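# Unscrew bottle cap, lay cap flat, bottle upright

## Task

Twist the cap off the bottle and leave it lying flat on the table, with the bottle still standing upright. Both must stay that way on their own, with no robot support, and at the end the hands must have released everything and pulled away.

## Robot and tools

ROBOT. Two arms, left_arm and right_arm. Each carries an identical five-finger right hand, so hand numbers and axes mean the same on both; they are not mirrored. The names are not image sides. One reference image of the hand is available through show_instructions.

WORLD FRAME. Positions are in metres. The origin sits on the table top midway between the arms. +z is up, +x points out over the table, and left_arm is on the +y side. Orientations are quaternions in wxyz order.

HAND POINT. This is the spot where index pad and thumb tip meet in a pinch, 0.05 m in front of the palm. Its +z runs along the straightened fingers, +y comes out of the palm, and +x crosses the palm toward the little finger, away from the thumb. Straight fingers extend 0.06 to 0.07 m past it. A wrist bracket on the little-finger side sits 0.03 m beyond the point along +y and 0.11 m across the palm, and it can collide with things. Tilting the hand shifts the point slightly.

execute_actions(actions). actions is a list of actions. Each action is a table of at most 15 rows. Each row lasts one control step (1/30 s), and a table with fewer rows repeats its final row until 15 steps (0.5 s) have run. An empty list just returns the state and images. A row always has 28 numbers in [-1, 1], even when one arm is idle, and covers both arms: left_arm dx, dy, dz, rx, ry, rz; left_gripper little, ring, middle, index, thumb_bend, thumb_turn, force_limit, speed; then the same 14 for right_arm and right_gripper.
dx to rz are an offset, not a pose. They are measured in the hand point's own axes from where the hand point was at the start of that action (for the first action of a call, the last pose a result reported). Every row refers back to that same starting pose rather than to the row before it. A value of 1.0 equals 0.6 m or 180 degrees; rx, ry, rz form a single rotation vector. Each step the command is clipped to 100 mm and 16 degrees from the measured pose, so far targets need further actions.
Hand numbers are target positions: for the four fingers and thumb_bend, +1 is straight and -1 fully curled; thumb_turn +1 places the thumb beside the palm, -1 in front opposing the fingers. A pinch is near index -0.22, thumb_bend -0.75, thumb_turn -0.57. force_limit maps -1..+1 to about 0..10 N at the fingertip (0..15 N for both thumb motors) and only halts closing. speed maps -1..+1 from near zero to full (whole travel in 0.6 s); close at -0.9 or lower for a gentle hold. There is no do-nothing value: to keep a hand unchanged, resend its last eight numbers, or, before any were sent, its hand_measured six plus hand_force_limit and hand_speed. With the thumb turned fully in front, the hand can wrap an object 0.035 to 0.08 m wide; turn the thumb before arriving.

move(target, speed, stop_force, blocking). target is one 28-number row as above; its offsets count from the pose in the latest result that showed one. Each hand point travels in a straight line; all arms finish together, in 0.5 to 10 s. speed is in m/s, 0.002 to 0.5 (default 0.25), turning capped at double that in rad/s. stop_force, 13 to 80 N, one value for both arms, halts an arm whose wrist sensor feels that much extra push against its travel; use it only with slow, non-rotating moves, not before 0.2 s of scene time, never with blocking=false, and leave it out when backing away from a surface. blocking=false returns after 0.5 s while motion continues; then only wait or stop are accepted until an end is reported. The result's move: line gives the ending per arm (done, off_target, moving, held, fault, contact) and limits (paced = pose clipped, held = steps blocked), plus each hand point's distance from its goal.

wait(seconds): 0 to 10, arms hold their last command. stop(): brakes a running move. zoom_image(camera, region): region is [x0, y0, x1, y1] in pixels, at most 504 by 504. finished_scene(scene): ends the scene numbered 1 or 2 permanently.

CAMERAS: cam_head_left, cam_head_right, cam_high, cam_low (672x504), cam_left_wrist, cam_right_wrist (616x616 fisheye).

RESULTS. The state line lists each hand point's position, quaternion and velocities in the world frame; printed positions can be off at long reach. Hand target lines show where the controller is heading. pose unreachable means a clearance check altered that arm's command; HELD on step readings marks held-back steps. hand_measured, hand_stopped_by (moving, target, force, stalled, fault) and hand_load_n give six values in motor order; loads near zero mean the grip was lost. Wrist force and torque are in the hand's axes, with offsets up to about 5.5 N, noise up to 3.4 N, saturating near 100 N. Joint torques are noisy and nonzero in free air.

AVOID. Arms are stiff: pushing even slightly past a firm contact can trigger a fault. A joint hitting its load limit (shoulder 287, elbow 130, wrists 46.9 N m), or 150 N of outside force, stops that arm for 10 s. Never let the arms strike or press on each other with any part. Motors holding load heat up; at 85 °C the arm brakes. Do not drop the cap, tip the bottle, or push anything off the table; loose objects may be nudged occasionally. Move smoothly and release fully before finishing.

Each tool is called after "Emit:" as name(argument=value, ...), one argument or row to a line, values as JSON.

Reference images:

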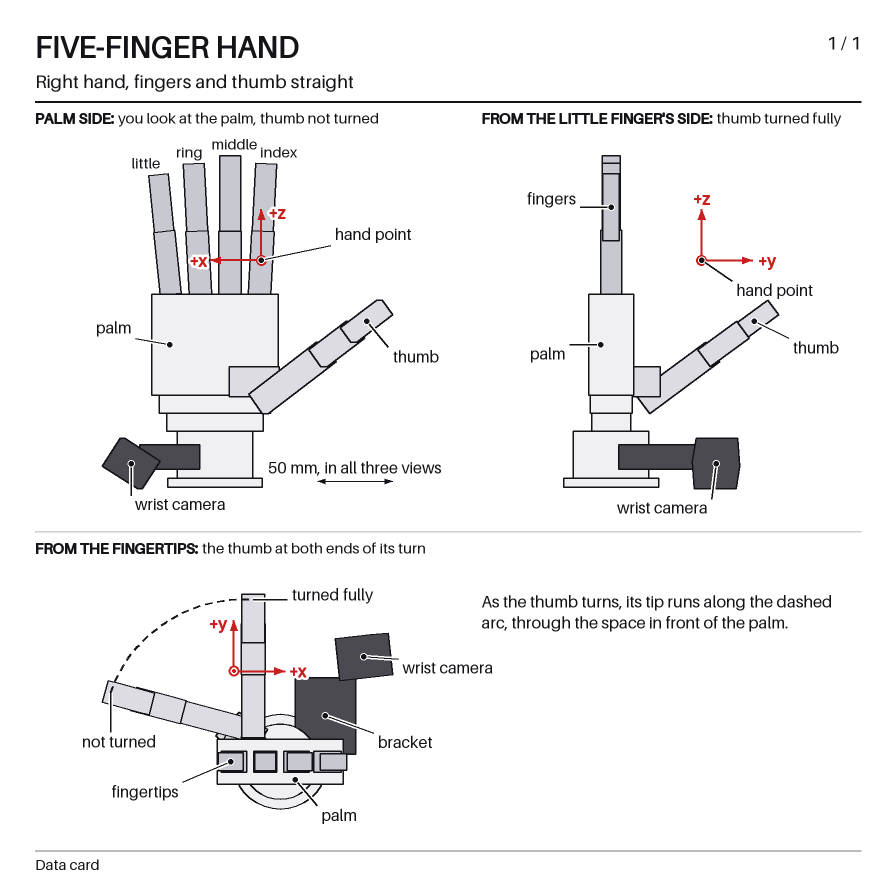

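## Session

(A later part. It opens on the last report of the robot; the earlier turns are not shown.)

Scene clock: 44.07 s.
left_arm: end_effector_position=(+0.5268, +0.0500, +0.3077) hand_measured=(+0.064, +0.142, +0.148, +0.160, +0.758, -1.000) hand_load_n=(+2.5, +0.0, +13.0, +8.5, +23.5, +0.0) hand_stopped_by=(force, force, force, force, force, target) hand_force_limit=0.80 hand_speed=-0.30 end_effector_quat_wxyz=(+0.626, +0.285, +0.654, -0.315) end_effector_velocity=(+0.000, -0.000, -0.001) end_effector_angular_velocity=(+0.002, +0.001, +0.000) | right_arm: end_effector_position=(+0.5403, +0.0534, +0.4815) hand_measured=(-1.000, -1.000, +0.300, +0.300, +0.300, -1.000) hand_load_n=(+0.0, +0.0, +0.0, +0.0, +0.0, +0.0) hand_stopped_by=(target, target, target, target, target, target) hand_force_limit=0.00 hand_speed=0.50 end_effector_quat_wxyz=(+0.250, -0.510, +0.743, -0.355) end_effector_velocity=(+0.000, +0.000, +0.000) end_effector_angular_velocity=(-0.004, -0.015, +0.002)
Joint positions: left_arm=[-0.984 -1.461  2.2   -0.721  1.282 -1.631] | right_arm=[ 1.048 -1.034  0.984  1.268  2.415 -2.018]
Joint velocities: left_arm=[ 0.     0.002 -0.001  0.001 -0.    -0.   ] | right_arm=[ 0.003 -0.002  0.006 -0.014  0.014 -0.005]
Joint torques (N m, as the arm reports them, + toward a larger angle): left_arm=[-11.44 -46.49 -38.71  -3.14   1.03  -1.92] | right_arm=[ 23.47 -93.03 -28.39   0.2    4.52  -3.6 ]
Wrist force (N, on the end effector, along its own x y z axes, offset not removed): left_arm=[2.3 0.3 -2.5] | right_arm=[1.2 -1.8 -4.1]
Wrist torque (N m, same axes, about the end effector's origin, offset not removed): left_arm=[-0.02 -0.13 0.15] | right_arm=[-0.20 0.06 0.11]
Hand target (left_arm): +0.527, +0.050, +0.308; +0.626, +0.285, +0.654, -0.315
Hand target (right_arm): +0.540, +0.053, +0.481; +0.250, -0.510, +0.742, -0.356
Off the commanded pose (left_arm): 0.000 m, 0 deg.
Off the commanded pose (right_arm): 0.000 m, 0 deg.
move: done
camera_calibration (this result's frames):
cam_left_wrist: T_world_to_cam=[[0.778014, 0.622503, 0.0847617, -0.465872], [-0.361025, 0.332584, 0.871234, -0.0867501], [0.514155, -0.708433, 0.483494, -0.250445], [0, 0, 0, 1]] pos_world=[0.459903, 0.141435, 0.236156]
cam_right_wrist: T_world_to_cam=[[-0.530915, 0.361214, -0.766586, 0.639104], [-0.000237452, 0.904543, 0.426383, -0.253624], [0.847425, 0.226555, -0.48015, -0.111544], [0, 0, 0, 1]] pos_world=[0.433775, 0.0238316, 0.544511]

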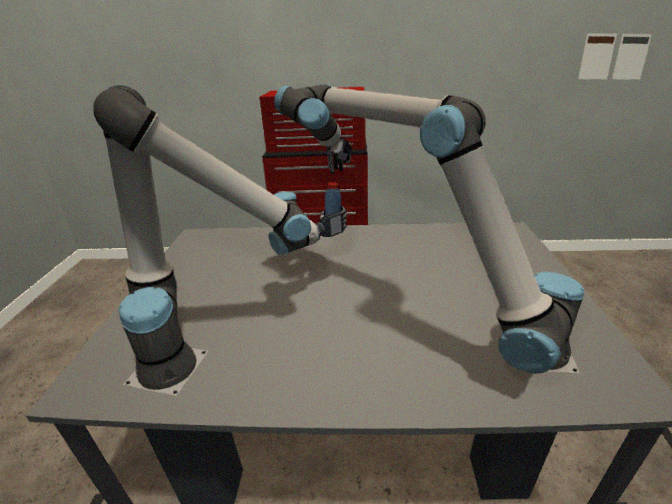

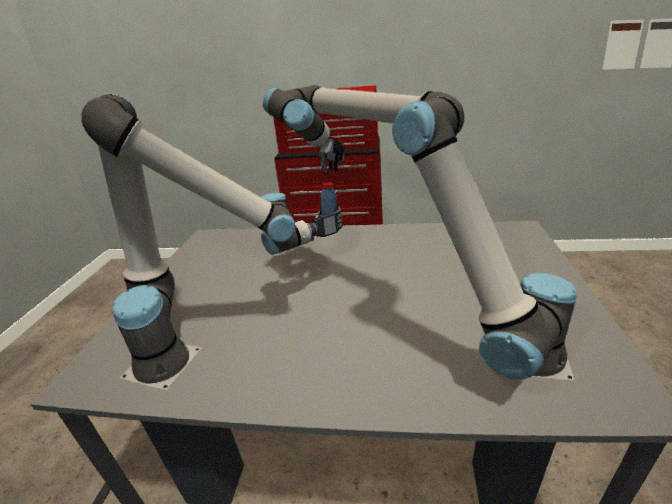

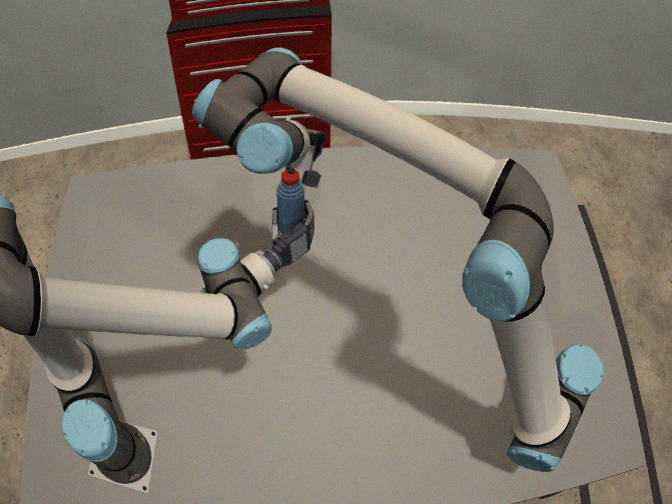

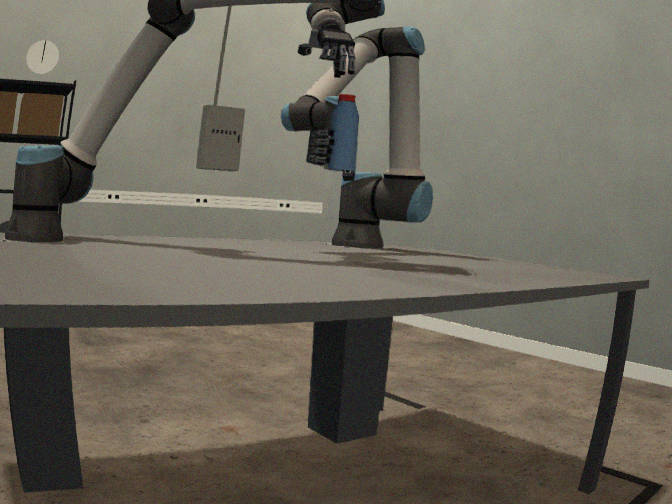

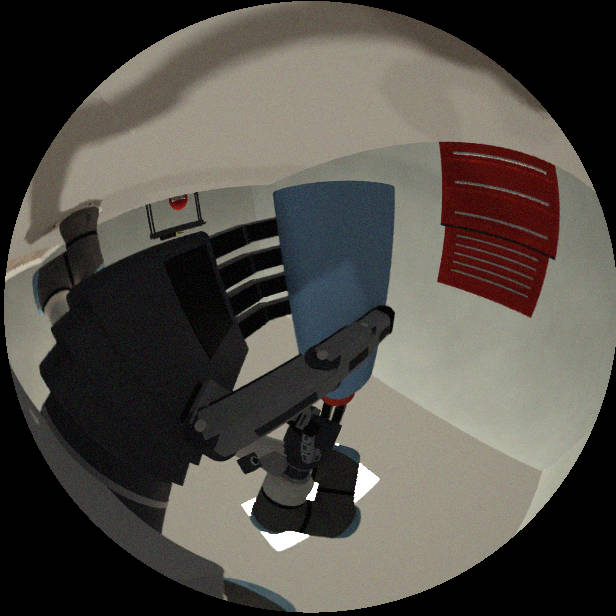

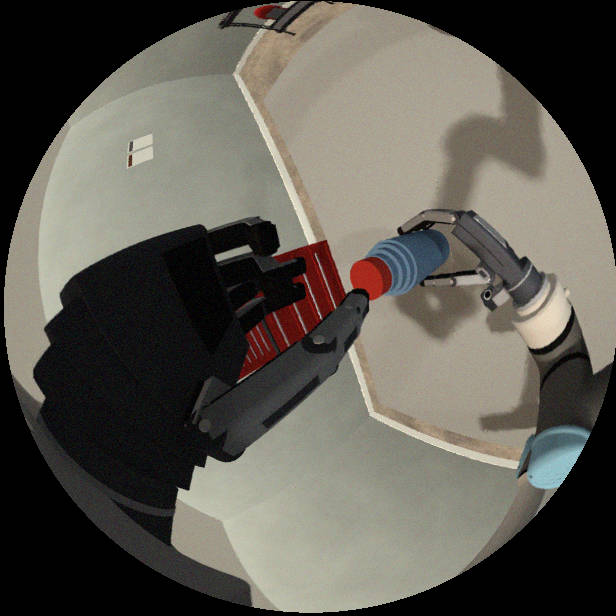

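Emit:
move(
  target=[0,0,0,0,0,0,-1,-1,-1,-1,-1,-1,0.8,-0.3,-0.017,0.09,0.075,0,0,0,-1,-1,0.3,0.3,0.3,-1,0,0.5],
  speed=0.05,
  stop_force=15,
)

Emit:
zoom_image(
  camera="cam_low",
  region=[260,20,440,190],
)

Scene clock: 47.43 s.
left_arm: end_effector_position=(+0.5268, +0.0500, +0.3077) hand_measured=(+0.064, +0.142, +0.148, +0.160, +0.758, -1.000) hand_load_n=(+2.5, +0.0, +13.0, +8.5, +23.5, +0.0) hand_stopped_by=(force, force, force, force, force, target) hand_force_limit=0.80 hand_speed=-0.30 end_effector_quat_wxyz=(+0.626, +0.285, +0.654, -0.315) end_effector_velocity=(+0.000, -0.000, -0.000) end_effector_angular_velocity=(+0.000, +0.000, +0.000) | right_arm: end_effector_position=(+0.5456, +0.0630, +0.4116) hand_measured=(-1.000, -1.000, +0.300, +0.300, +0.300, -1.000) hand_load_n=(+0.0, +0.0, +0.0, +0.0, +0.0, +0.0) hand_stopped_by=(target, target, target, target, target, target) hand_force_limit=0.00 hand_speed=0.50 end_effector_quat_wxyz=(+0.250, -0.510, +0.743, -0.355) end_effector_velocity=(+0.000, +0.000, -0.001) end_effector_angular_velocity=(+0.001, -0.001, +0.000)
Joint positions: left_arm=[-0.984 -1.461  2.2   -0.721  1.282 -1.631] | right_arm=[ 1.05  -1.012  1.072  1.159  2.416 -2.015]
Joint velocities: left_arm=[-0.     0.    -0.001  0.001 -0.    -0.   ] | right_arm=[ 0.     0.     0.002 -0.004  0.     0.   ]
Joint torques (N m, as the arm reports them, + toward a larger angle): left_arm=[-11.66 -47.27 -39.1   -3.39   0.86  -2.02] | right_arm=[ 20.06 -67.   -28.61   0.18  -2.41   2.91]
Wrist force (N, on the end effector, along its own x y z axes, offset not removed): left_arm=[-0.2 2.3 -3.3] | right_arm=[5.1 0.1 1.2]
Wrist torque (N m, same axes, about the end effector's origin, offset not removed): left_arm=[0.39 0.13 0.09] | right_arm=[-0.11 -0.62 0.58]
Hand target (left_arm): +0.527, +0.050, +0.308; +0.626, +0.285, +0.654, -0.315
Hand target (right_arm): +0.546, +0.063, +0.411; +0.250, -0.510, +0.743, -0.355
Off the commanded pose (left_arm): 0.000 m, 0 deg.
Off the commanded pose (right_arm): 0.000 m, 0 deg.
move: done
camera_calibration (this result's frames):
cam_left_wrist: T_world_to_cam=[[0.778014, 0.622503, 0.0847616, -0.465872], [-0.361025, 0.332584, 0.871234, -0.0867501], [0.514156, -0.708433, 0.483494, -0.250445], [0, 0, 0, 1]] pos_world=[0.459903, 0.141435, 0.236156]
cam_right_wrist: T_world_to_cam=[[-0.530904, 0.36123, -0.766586, 0.584879], [-0.000212402, 0.904542, 0.426384, -0.232518], [0.847432, 0.226532, -0.480148, -0.151772], [0, 0, 0, 1]] pos_world=[0.439082, 0.0334278, 0.474629]

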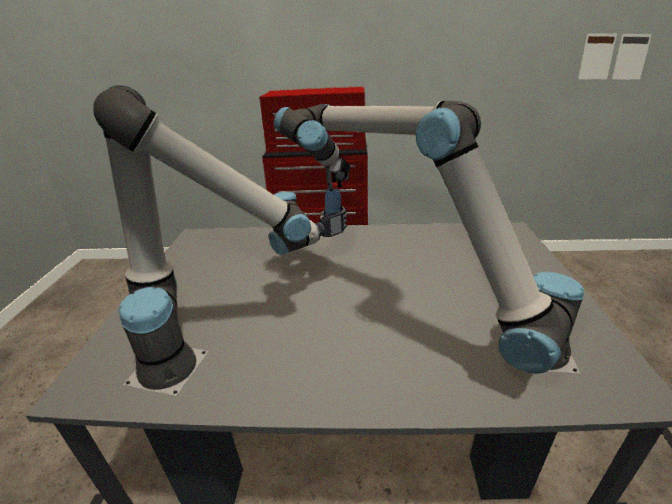

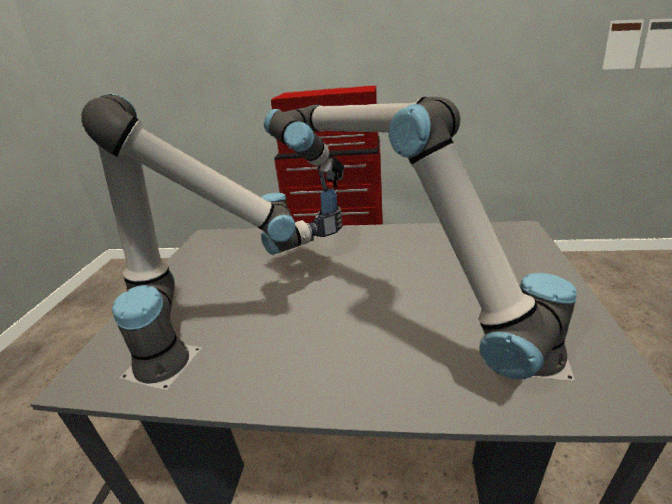

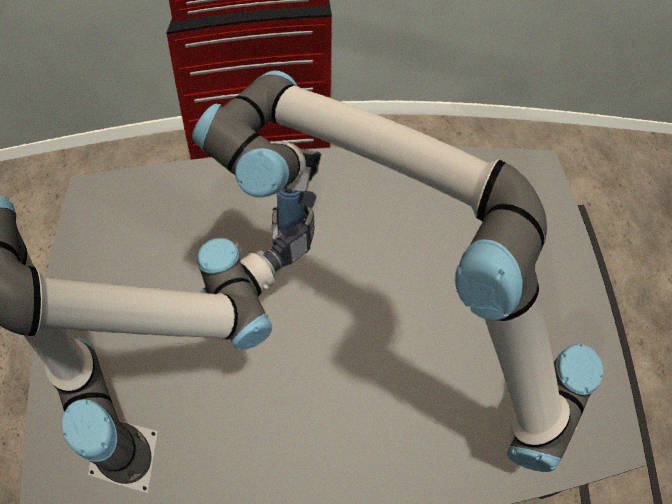

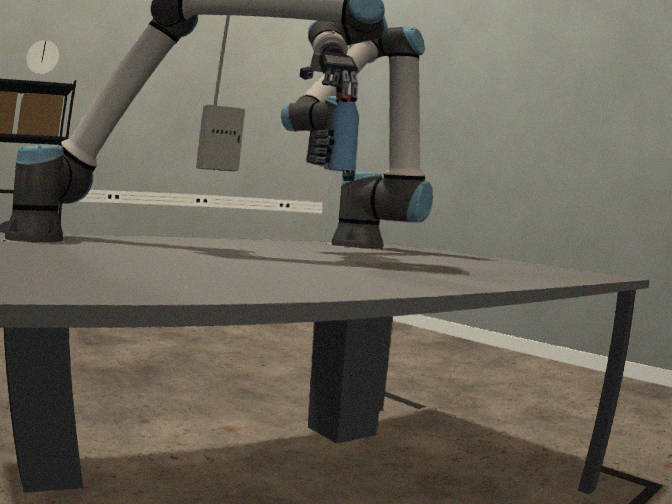

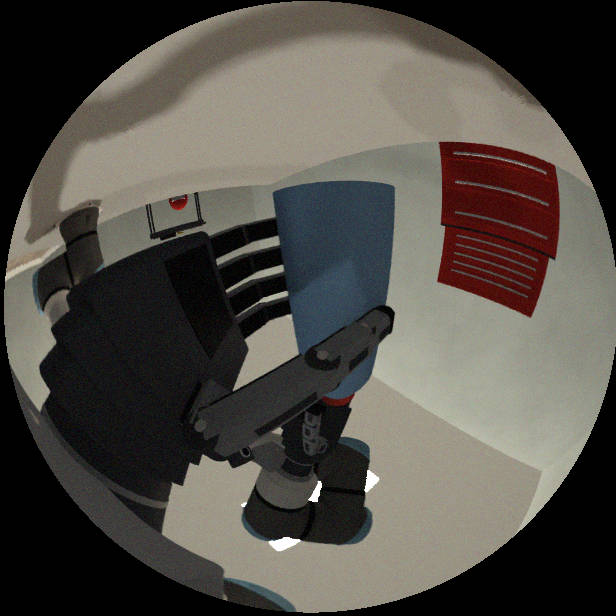

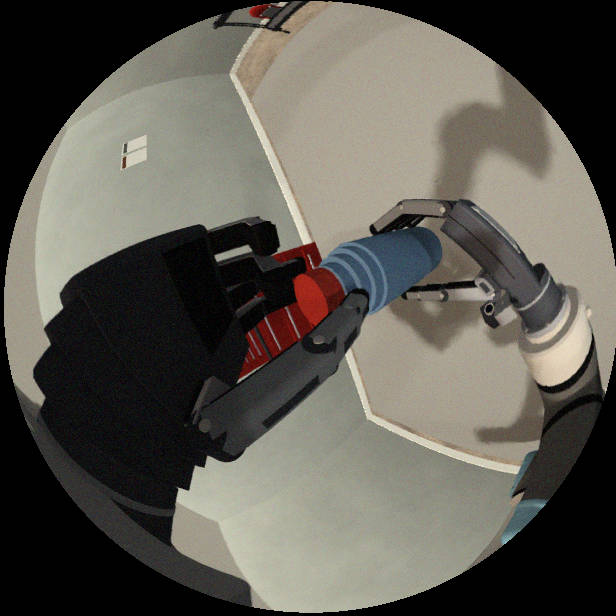

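Region (260, 20, 440, 190) of cam_low's 672x504 image, scaled by 2.800, with more detail than that image has.

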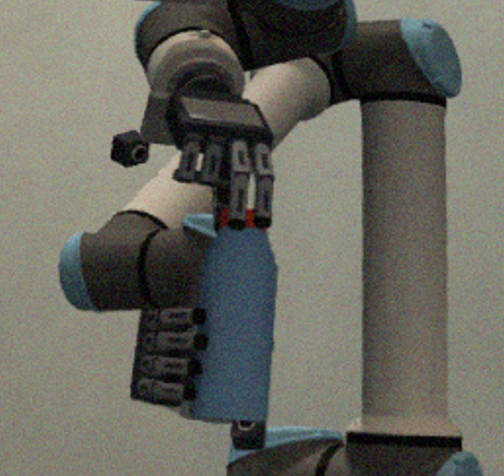

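Looks placed. Close.

Emit:
move(
  target=[0,0,0,0,0,0,-1,-1,-1,-1,-1,-1,0.8,-0.3,0,0,0,0,0,0,-1,-1,-0.8,-0.8,-0.8,-1,0.6,-0.5],
)

Scene clock: 48.23 s.
left_arm: end_effector_position=(+0.5268, +0.0500, +0.3077) hand_measured=(+0.064, +0.142, +0.148, +0.160, +0.758, -1.000) hand_load_n=(+2.0, +0.5, +13.0, +5.0, +24.0, -4.0) hand_stopped_by=(force, force, force, force, force, target) hand_force_limit=0.80 hand_speed=-0.30 end_effector_quat_wxyz=(+0.626, +0.285, +0.654, -0.315) end_effector_velocity=(+0.000, -0.000, -0.000) end_effector_angular_velocity=(+0.001, +0.000, +0.000) | right_arm: end_effector_position=(+0.5456, +0.0630, +0.4114) hand_measured=(-1.000, -1.000, +0.056, +0.056, +0.168, -1.000) hand_load_n=(+0.0, +0.0, +10.0, +8.0, +13.5, -0.5) hand_stopped_by=(target, target, force, force, force, target) hand_force_limit=0.60 hand_speed=-0.50 end_effector_quat_wxyz=(+0.250, -0.510, +0.743, -0.355) end_effector_velocity=(+0.000, -0.000, -0.000) end_effector_angular_velocity=(+0.000, -0.000, -0.000)
Joint positions: left_arm=[-0.984 -1.461  2.2   -0.721  1.282 -1.631] | right_arm=[ 1.05  -1.012  1.072  1.159  2.416 -2.015]
Joint velocities: left_arm=[-0.     0.001 -0.     0.001 -0.     0.   ] | right_arm=[-0.     0.     0.001 -0.001  0.     0.   ]
Joint torques (N m, as the arm reports them, + toward a larger angle): left_arm=[-10.33 -47.54 -38.71  -3.1    1.08  -1.75] | right_arm=[ 17.53 -91.83 -55.7    6.41  -1.74   1.94]
Wrist force (N, on the end effector, along its own x y z axes, offset not removed): left_arm=[-1.4 1.4 -6.2] | right_arm=[1.8 -3.7 1.8]
Wrist torque (N m, same axes, about the end effector's origin, offset not removed): left_arm=[0.05 0.04 -0.06] | right_arm=[-0.44 0.10 -0.07]
Hand target (left_arm): +0.527, +0.050, +0.308; +0.626, +0.285, +0.654, -0.315
Hand target (right_arm): +0.546, +0.063, +0.412; +0.250, -0.510, +0.743, -0.355
Off the commanded pose (left_arm): 0.000 m, 0 deg.
Off the commanded pose (right_arm): 0.000 m, 0 deg.
move: done
camera_calibration (this result's frames):
cam_left_wrist: T_world_to_cam=[[0.778014, 0.622504, 0.0847574, -0.46587], [-0.361027, 0.332594, 0.871229, -0.0867494], [0.514154, -0.708428, 0.483503, -0.250449], [0, 0, 0, 1]] pos_world=[0.459904, 0.141433, 0.236158]
cam_right_wrist: T_world_to_cam=[[-0.531038, 0.36106, -0.766573, 0.584805], [-0.00014378, 0.904635, 0.426188, -0.232371], [0.847348, 0.226432, -0.480343, -0.151703], [0, 0, 0, 1]] pos_world=[0.439065, 0.0334118, 0.47446]

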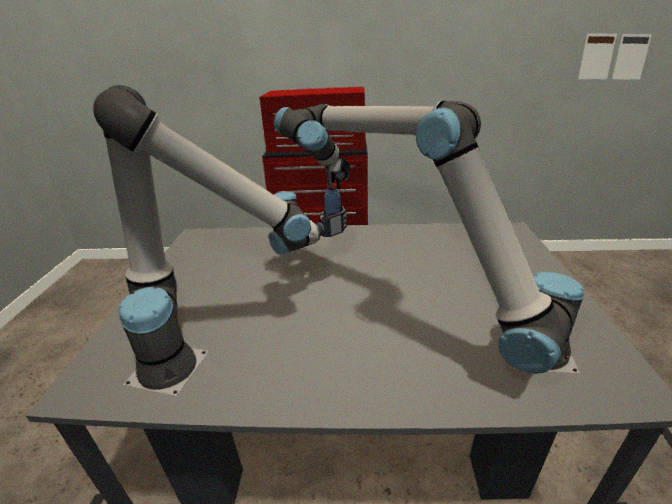

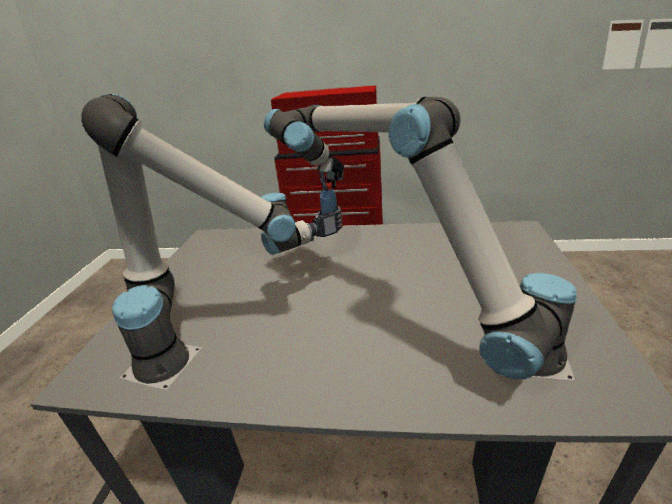

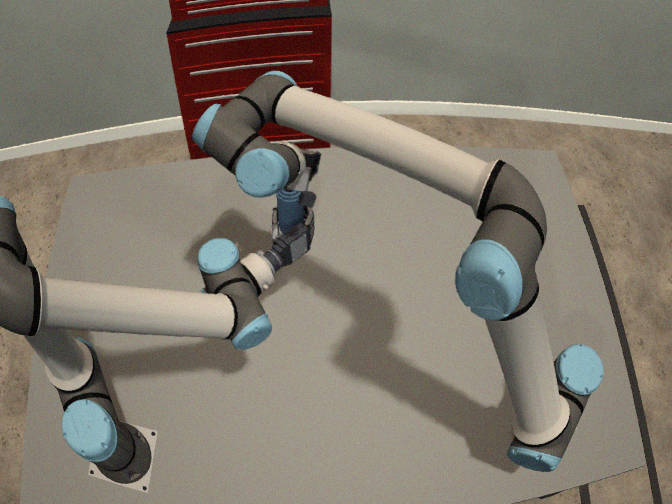

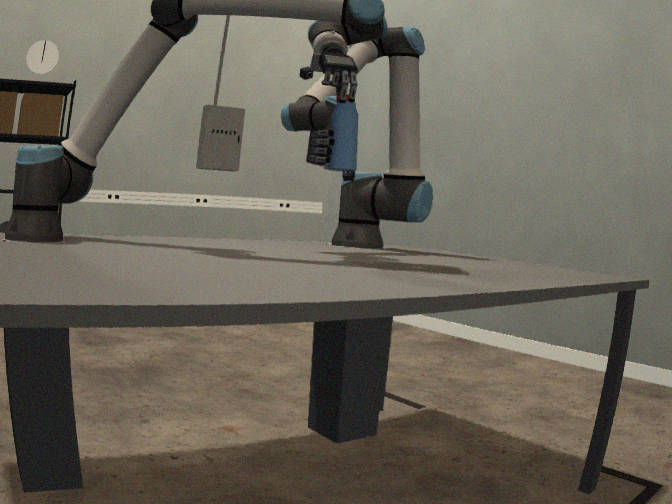

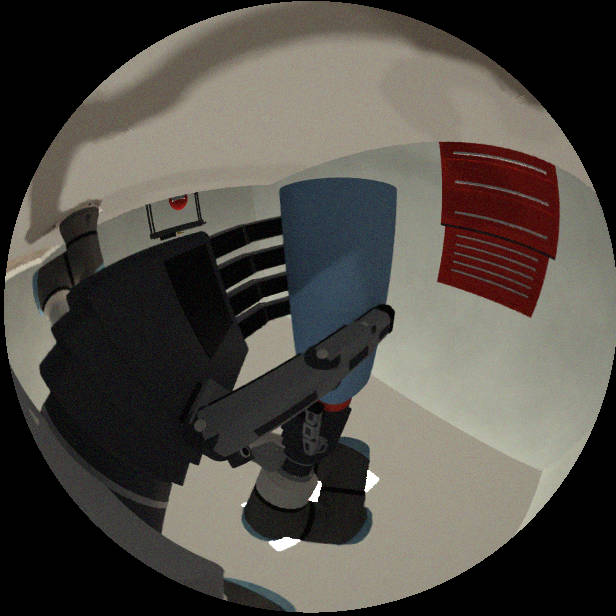

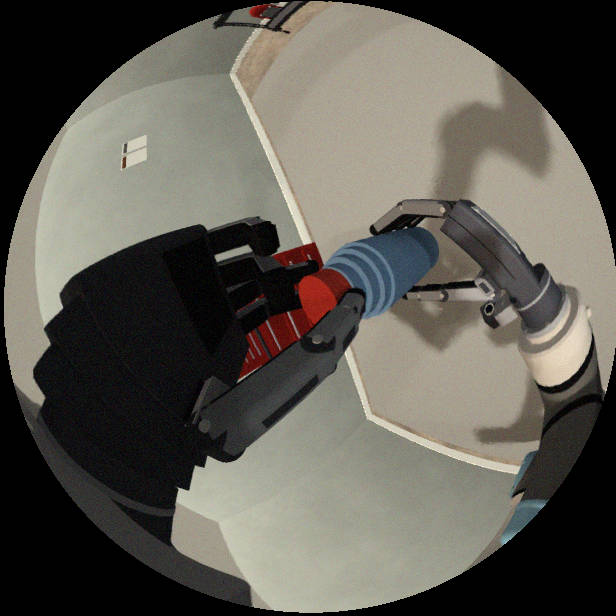

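Emit:
move(
  target=[0,0,0,0,0,0,-1,-1,-1,-1,-1,-1,0.8,-0.3,0.008,0.009,-0.011,0,-0.261,-0.208,-1,-1,-0.8,-0.8,-0.8,-1,0.6,-0.5],
  speed=0.25,
)

Emit:
move(
  target=[0,0,0,0,0,0,-1,-1,-1,-1,-1,-1,0.8,-0.3,0.008,0.009,-0.011,0,-0.261,-0.208,-1,-1,-0.8,-0.8,-0.8,-1,0.6,-0.5],
  speed=0.25,
)

Scene clock: 51.23 s.
left_arm: end_effector_position=(+0.5268, +0.0500, +0.3077) hand_measured=(+0.064, +0.142, +0.148, +0.160, +0.758, -1.000) hand_load_n=(+0.0, +0.5, +15.5, +9.5, +21.0, -2.0) hand_stopped_by=(force, force, force, force, force, target) hand_force_limit=0.80 hand_speed=-0.30 end_effector_quat_wxyz=(+0.626, +0.285, +0.654, -0.315) end_effector_velocity=(-0.000, +0.000, -0.000) end_effector_angular_velocity=(+0.000, +0.000, -0.000) | right_arm: end_effector_position=(+0.5359, +0.0615, +0.4113) hand_measured=(-1.000, -1.000, +0.056, +0.056, +0.168, -1.000) hand_load_n=(+0.0, +0.0, +1.5, +11.5, +10.0, +3.5) hand_stopped_by=(target, target, force, force, force, target) hand_force_limit=0.60 hand_speed=-0.50 end_effector_quat_wxyz=(-0.396, +0.812, -0.387, +0.186) end_effector_velocity=(+0.000, +0.001, +0.001) end_effector_angular_velocity=(+0.002, -0.000, +0.014)
Joint positions: left_arm=[-0.984 -1.461  2.2   -0.721  1.282 -1.631] | right_arm=[ 0.843 -1.3    1.394  0.572  1.589 -3.121]
Joint velocities: left_arm=[-0.    -0.     0.001  0.     0.     0.   ] | right_arm=[-0.004 -0.    -0.002  0.    -0.014 -0.01 ]
Joint torques (N m, as the arm reports them, + toward a larger angle): left_arm=[ -1.15 -39.99 -39.27  -2.29   1.16  -1.82] | right_arm=[-17.13 -67.16 -21.63   1.68  -2.96  -4.12]
Wrist force (N, on the end effector, along its own x y z axes, offset not removed): left_arm=[9.9 -4.1 -2.1] | right_arm=[0.9 -11.6 -6.1]
Wrist torque (N m, same axes, about the end effector's origin, offset not removed): left_arm=[-0.08 0.35 0.03] | right_arm=[0.12 -0.15 0.28]
Hand target (left_arm): +0.527, +0.050, +0.308; +0.626, +0.285, +0.654, -0.315
Hand target (right_arm): +0.536, +0.061, +0.411; -0.396, +0.812, -0.386, +0.185
Off the commanded pose (left_arm): 0.000 m, 0 deg.
Off the commanded pose (right_arm): 0.000 m, 0 deg.
move: done
camera_calibration (this result's frames):
cam_left_wrist: T_world_to_cam=[[0.778022, 0.622492, 0.0847614, -0.465866], [-0.361007, 0.332573, 0.871246, -0.0867532], [0.514154, -0.708448, 0.483473, -0.250433], [0, 0, 0, 1]] pos_world=[0.459897, 0.141431, 0.236148]
cam_right_wrist: T_world_to_cam=[[-0.571999, -0.277875, -0.771753, 0.643515], [-0.786822, 0.451756, 0.420509, 0.22078], [0.231795, 0.847763, -0.477042, 0.147085], [0, 0, 0, 1]] pos_world=[0.50771, -0.0456152, 0.47396]

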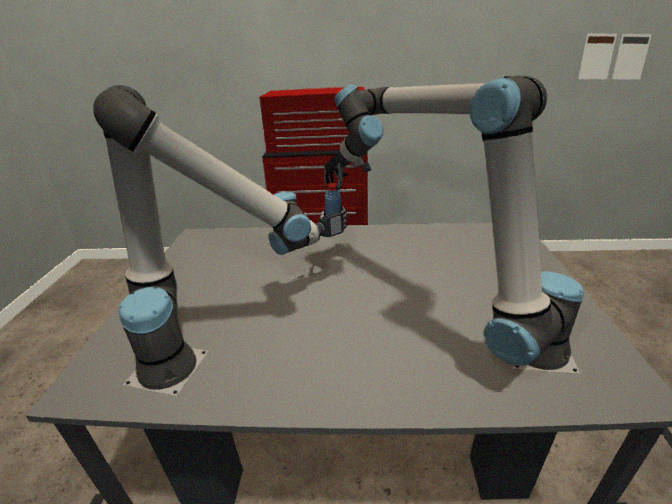

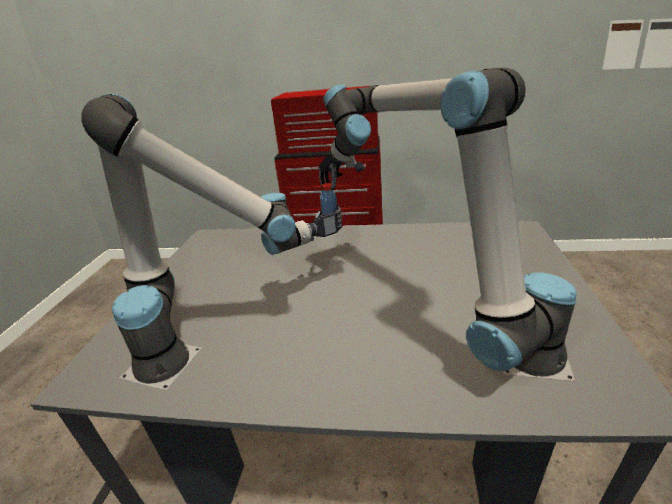

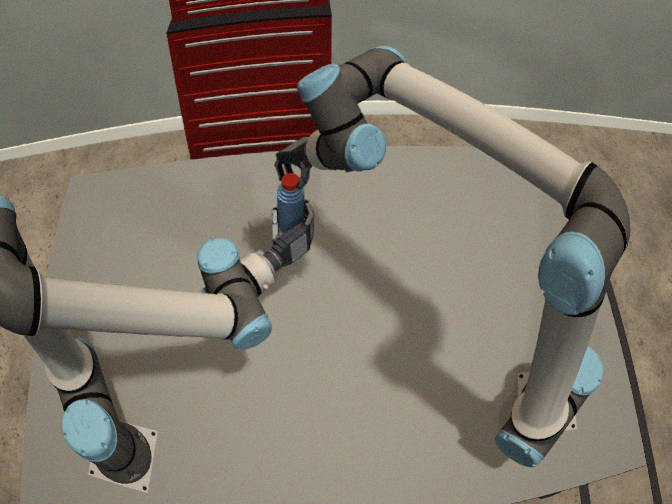

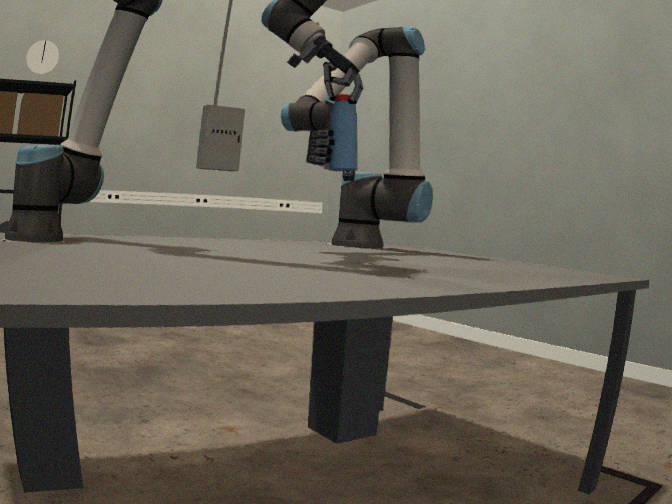

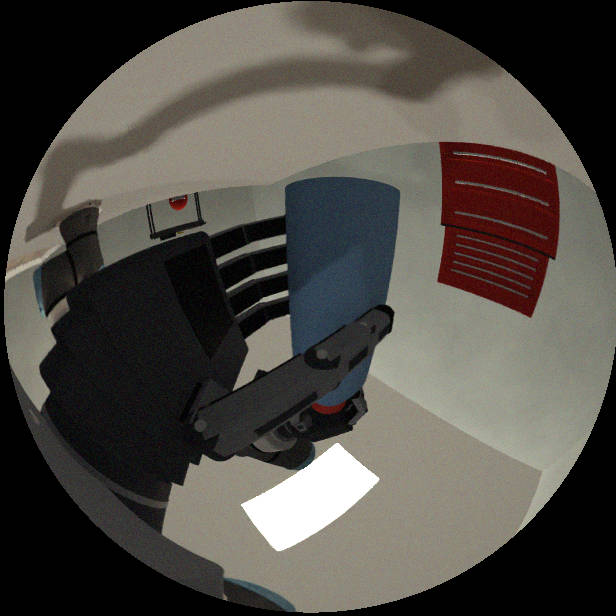

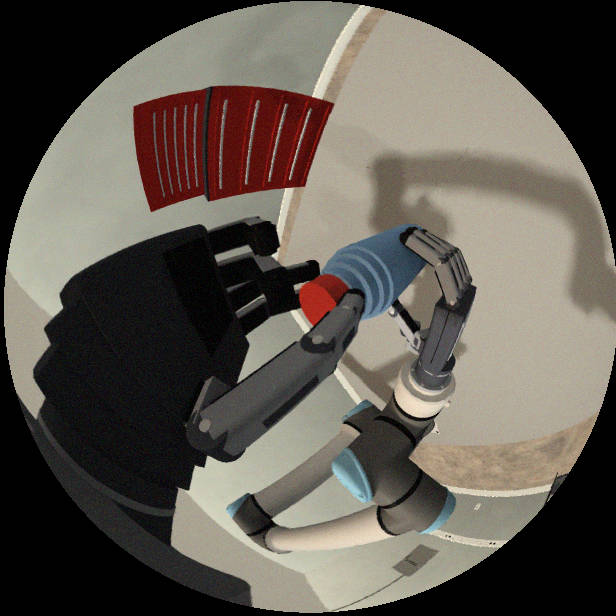

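Scene clock: 53.90 s.
left_arm: end_effector_position=(+0.5268, +0.0500, +0.3077) hand_measured=(+0.064, +0.142, +0.148, +0.160, +0.758, -1.000) hand_load_n=(+0.0, +0.0, +13.5, +11.0, +22.0, +0.0) hand_stopped_by=(force, force, force, force, force, target) hand_force_limit=0.80 hand_speed=-0.30 end_effector_quat_wxyz=(+0.626, +0.285, +0.654, -0.315) end_effector_velocity=(+0.000, +0.000, +0.000) end_effector_angular_velocity=(-0.001, -0.001, +0.000) | right_arm: end_effector_position=(+0.5324, +0.0524, +0.4113) hand_measured=(-1.000, -1.000, +0.056, +0.056, +0.160, -1.000) hand_load_n=(+0.0, +0.0, +0.0, +2.0, +0.0, +0.0) hand_stopped_by=(target, target, force, force, force, target) hand_force_limit=0.60 hand_speed=-0.50 end_effector_quat_wxyz=(-0.436, +0.896, +0.072, -0.033) end_effector_velocity=(+0.001, +0.000, -0.001) end_effector_angular_velocity=(-0.005, +0.002, +0.018)
Joint positions: left_arm=[-0.984 -1.461  2.2   -0.721  1.282 -1.631] | right_arm=[ 0.656 -1.098  1.191  1.048  0.746 -4.159]
Joint velocities: left_arm=[ 0.    -0.     0.    -0.001  0.     0.   ] | right_arm=[-0.     0.01  -0.011  0.024 -0.005 -0.026]
Joint torques (N m, as the arm reports them, + toward a larger angle): left_arm=[ -1.71 -41.2  -39.39  -2.39  -0.61  -1.46] | right_arm=[-17.73 -63.16 -51.88   7.1   -3.96  -4.21]
Wrist force (N, on the end effector, along its own x y z axes, offset not removed): left_arm=[1.8 -3.9 0.5] | right_arm=[-1.0 -5.7 -0.3]
Wrist torque (N m, same axes, about the end effector's origin, offset not removed): left_arm=[-0.52 0.30 0.07] | right_arm=[-0.47 0.47 -0.09]
Hand target (left_arm): +0.527, +0.050, +0.308; +0.626, +0.285, +0.654, -0.315
Hand target (right_arm): +0.532, +0.052, +0.411; -0.436, +0.896, +0.073, -0.034
Off the commanded pose (left_arm): 0.000 m, 0 deg.
Off the commanded pose (right_arm): 0.000 m, 0 deg.
move: done
camera_calibration (this result's frames):
cam_left_wrist: T_world_to_cam=[[0.778028, 0.622485, 0.0847611, -0.465866], [-0.361004, 0.332576, 0.871246, -0.0867549], [0.514148, -0.708453, 0.483474, -0.25043], [0, 0, 0, 1]] pos_world=[0.459896, 0.141429, 0.236149]
cam_right_wrist: T_world_to_cam=[[-0.0395512, -0.632428, -0.773609, 0.374766], [-0.788572, -0.455728, 0.412876, 0.273721], [-0.613669, 0.626376, -0.48069, 0.618822], [0, 0, 0, 1]] pos_world=[0.610423, -0.0258603, 0.474371]

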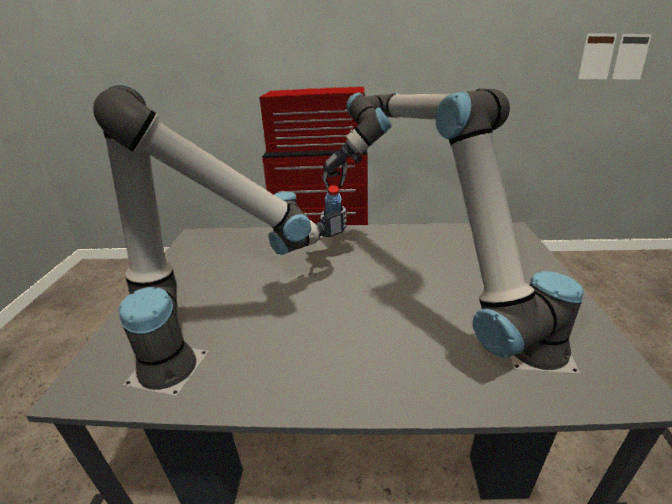

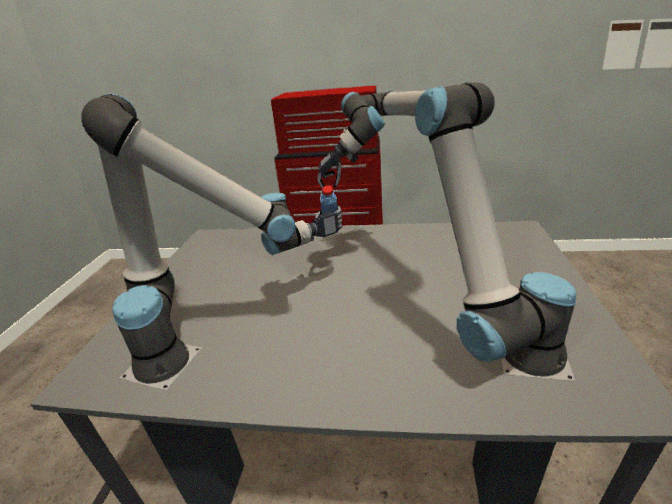

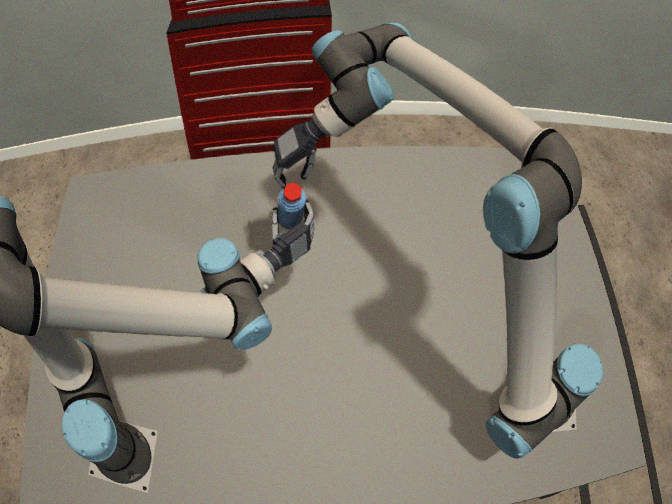

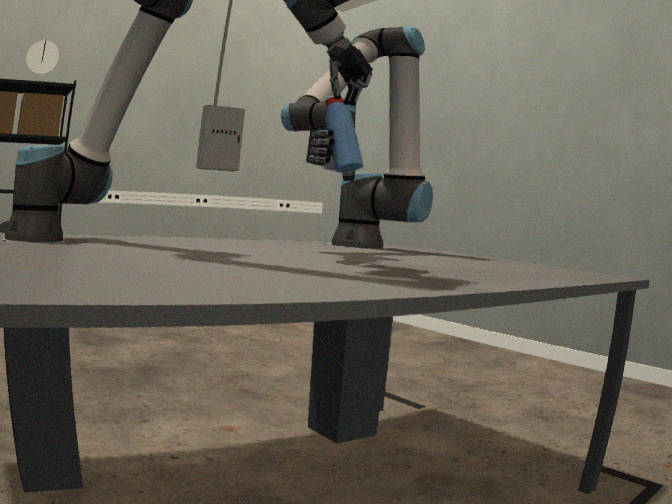

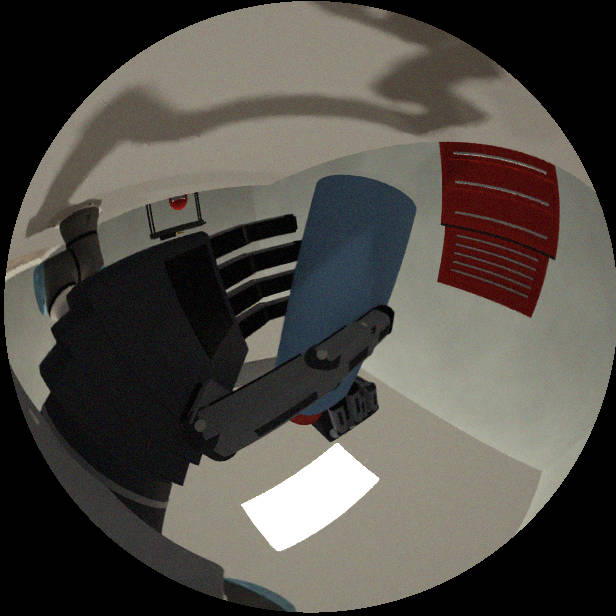

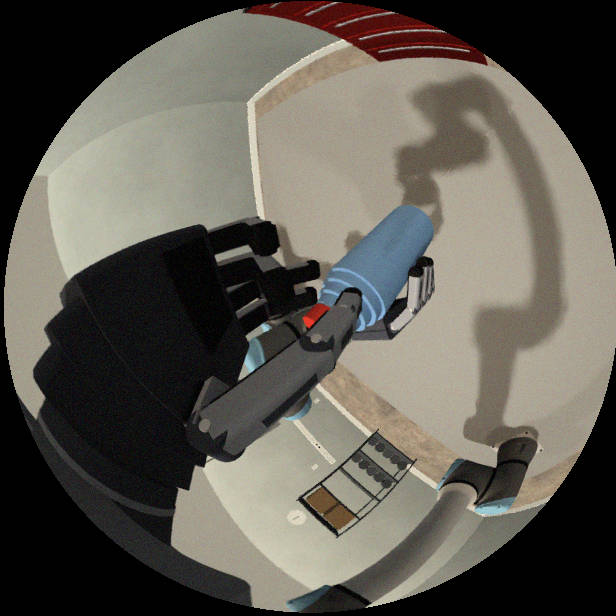

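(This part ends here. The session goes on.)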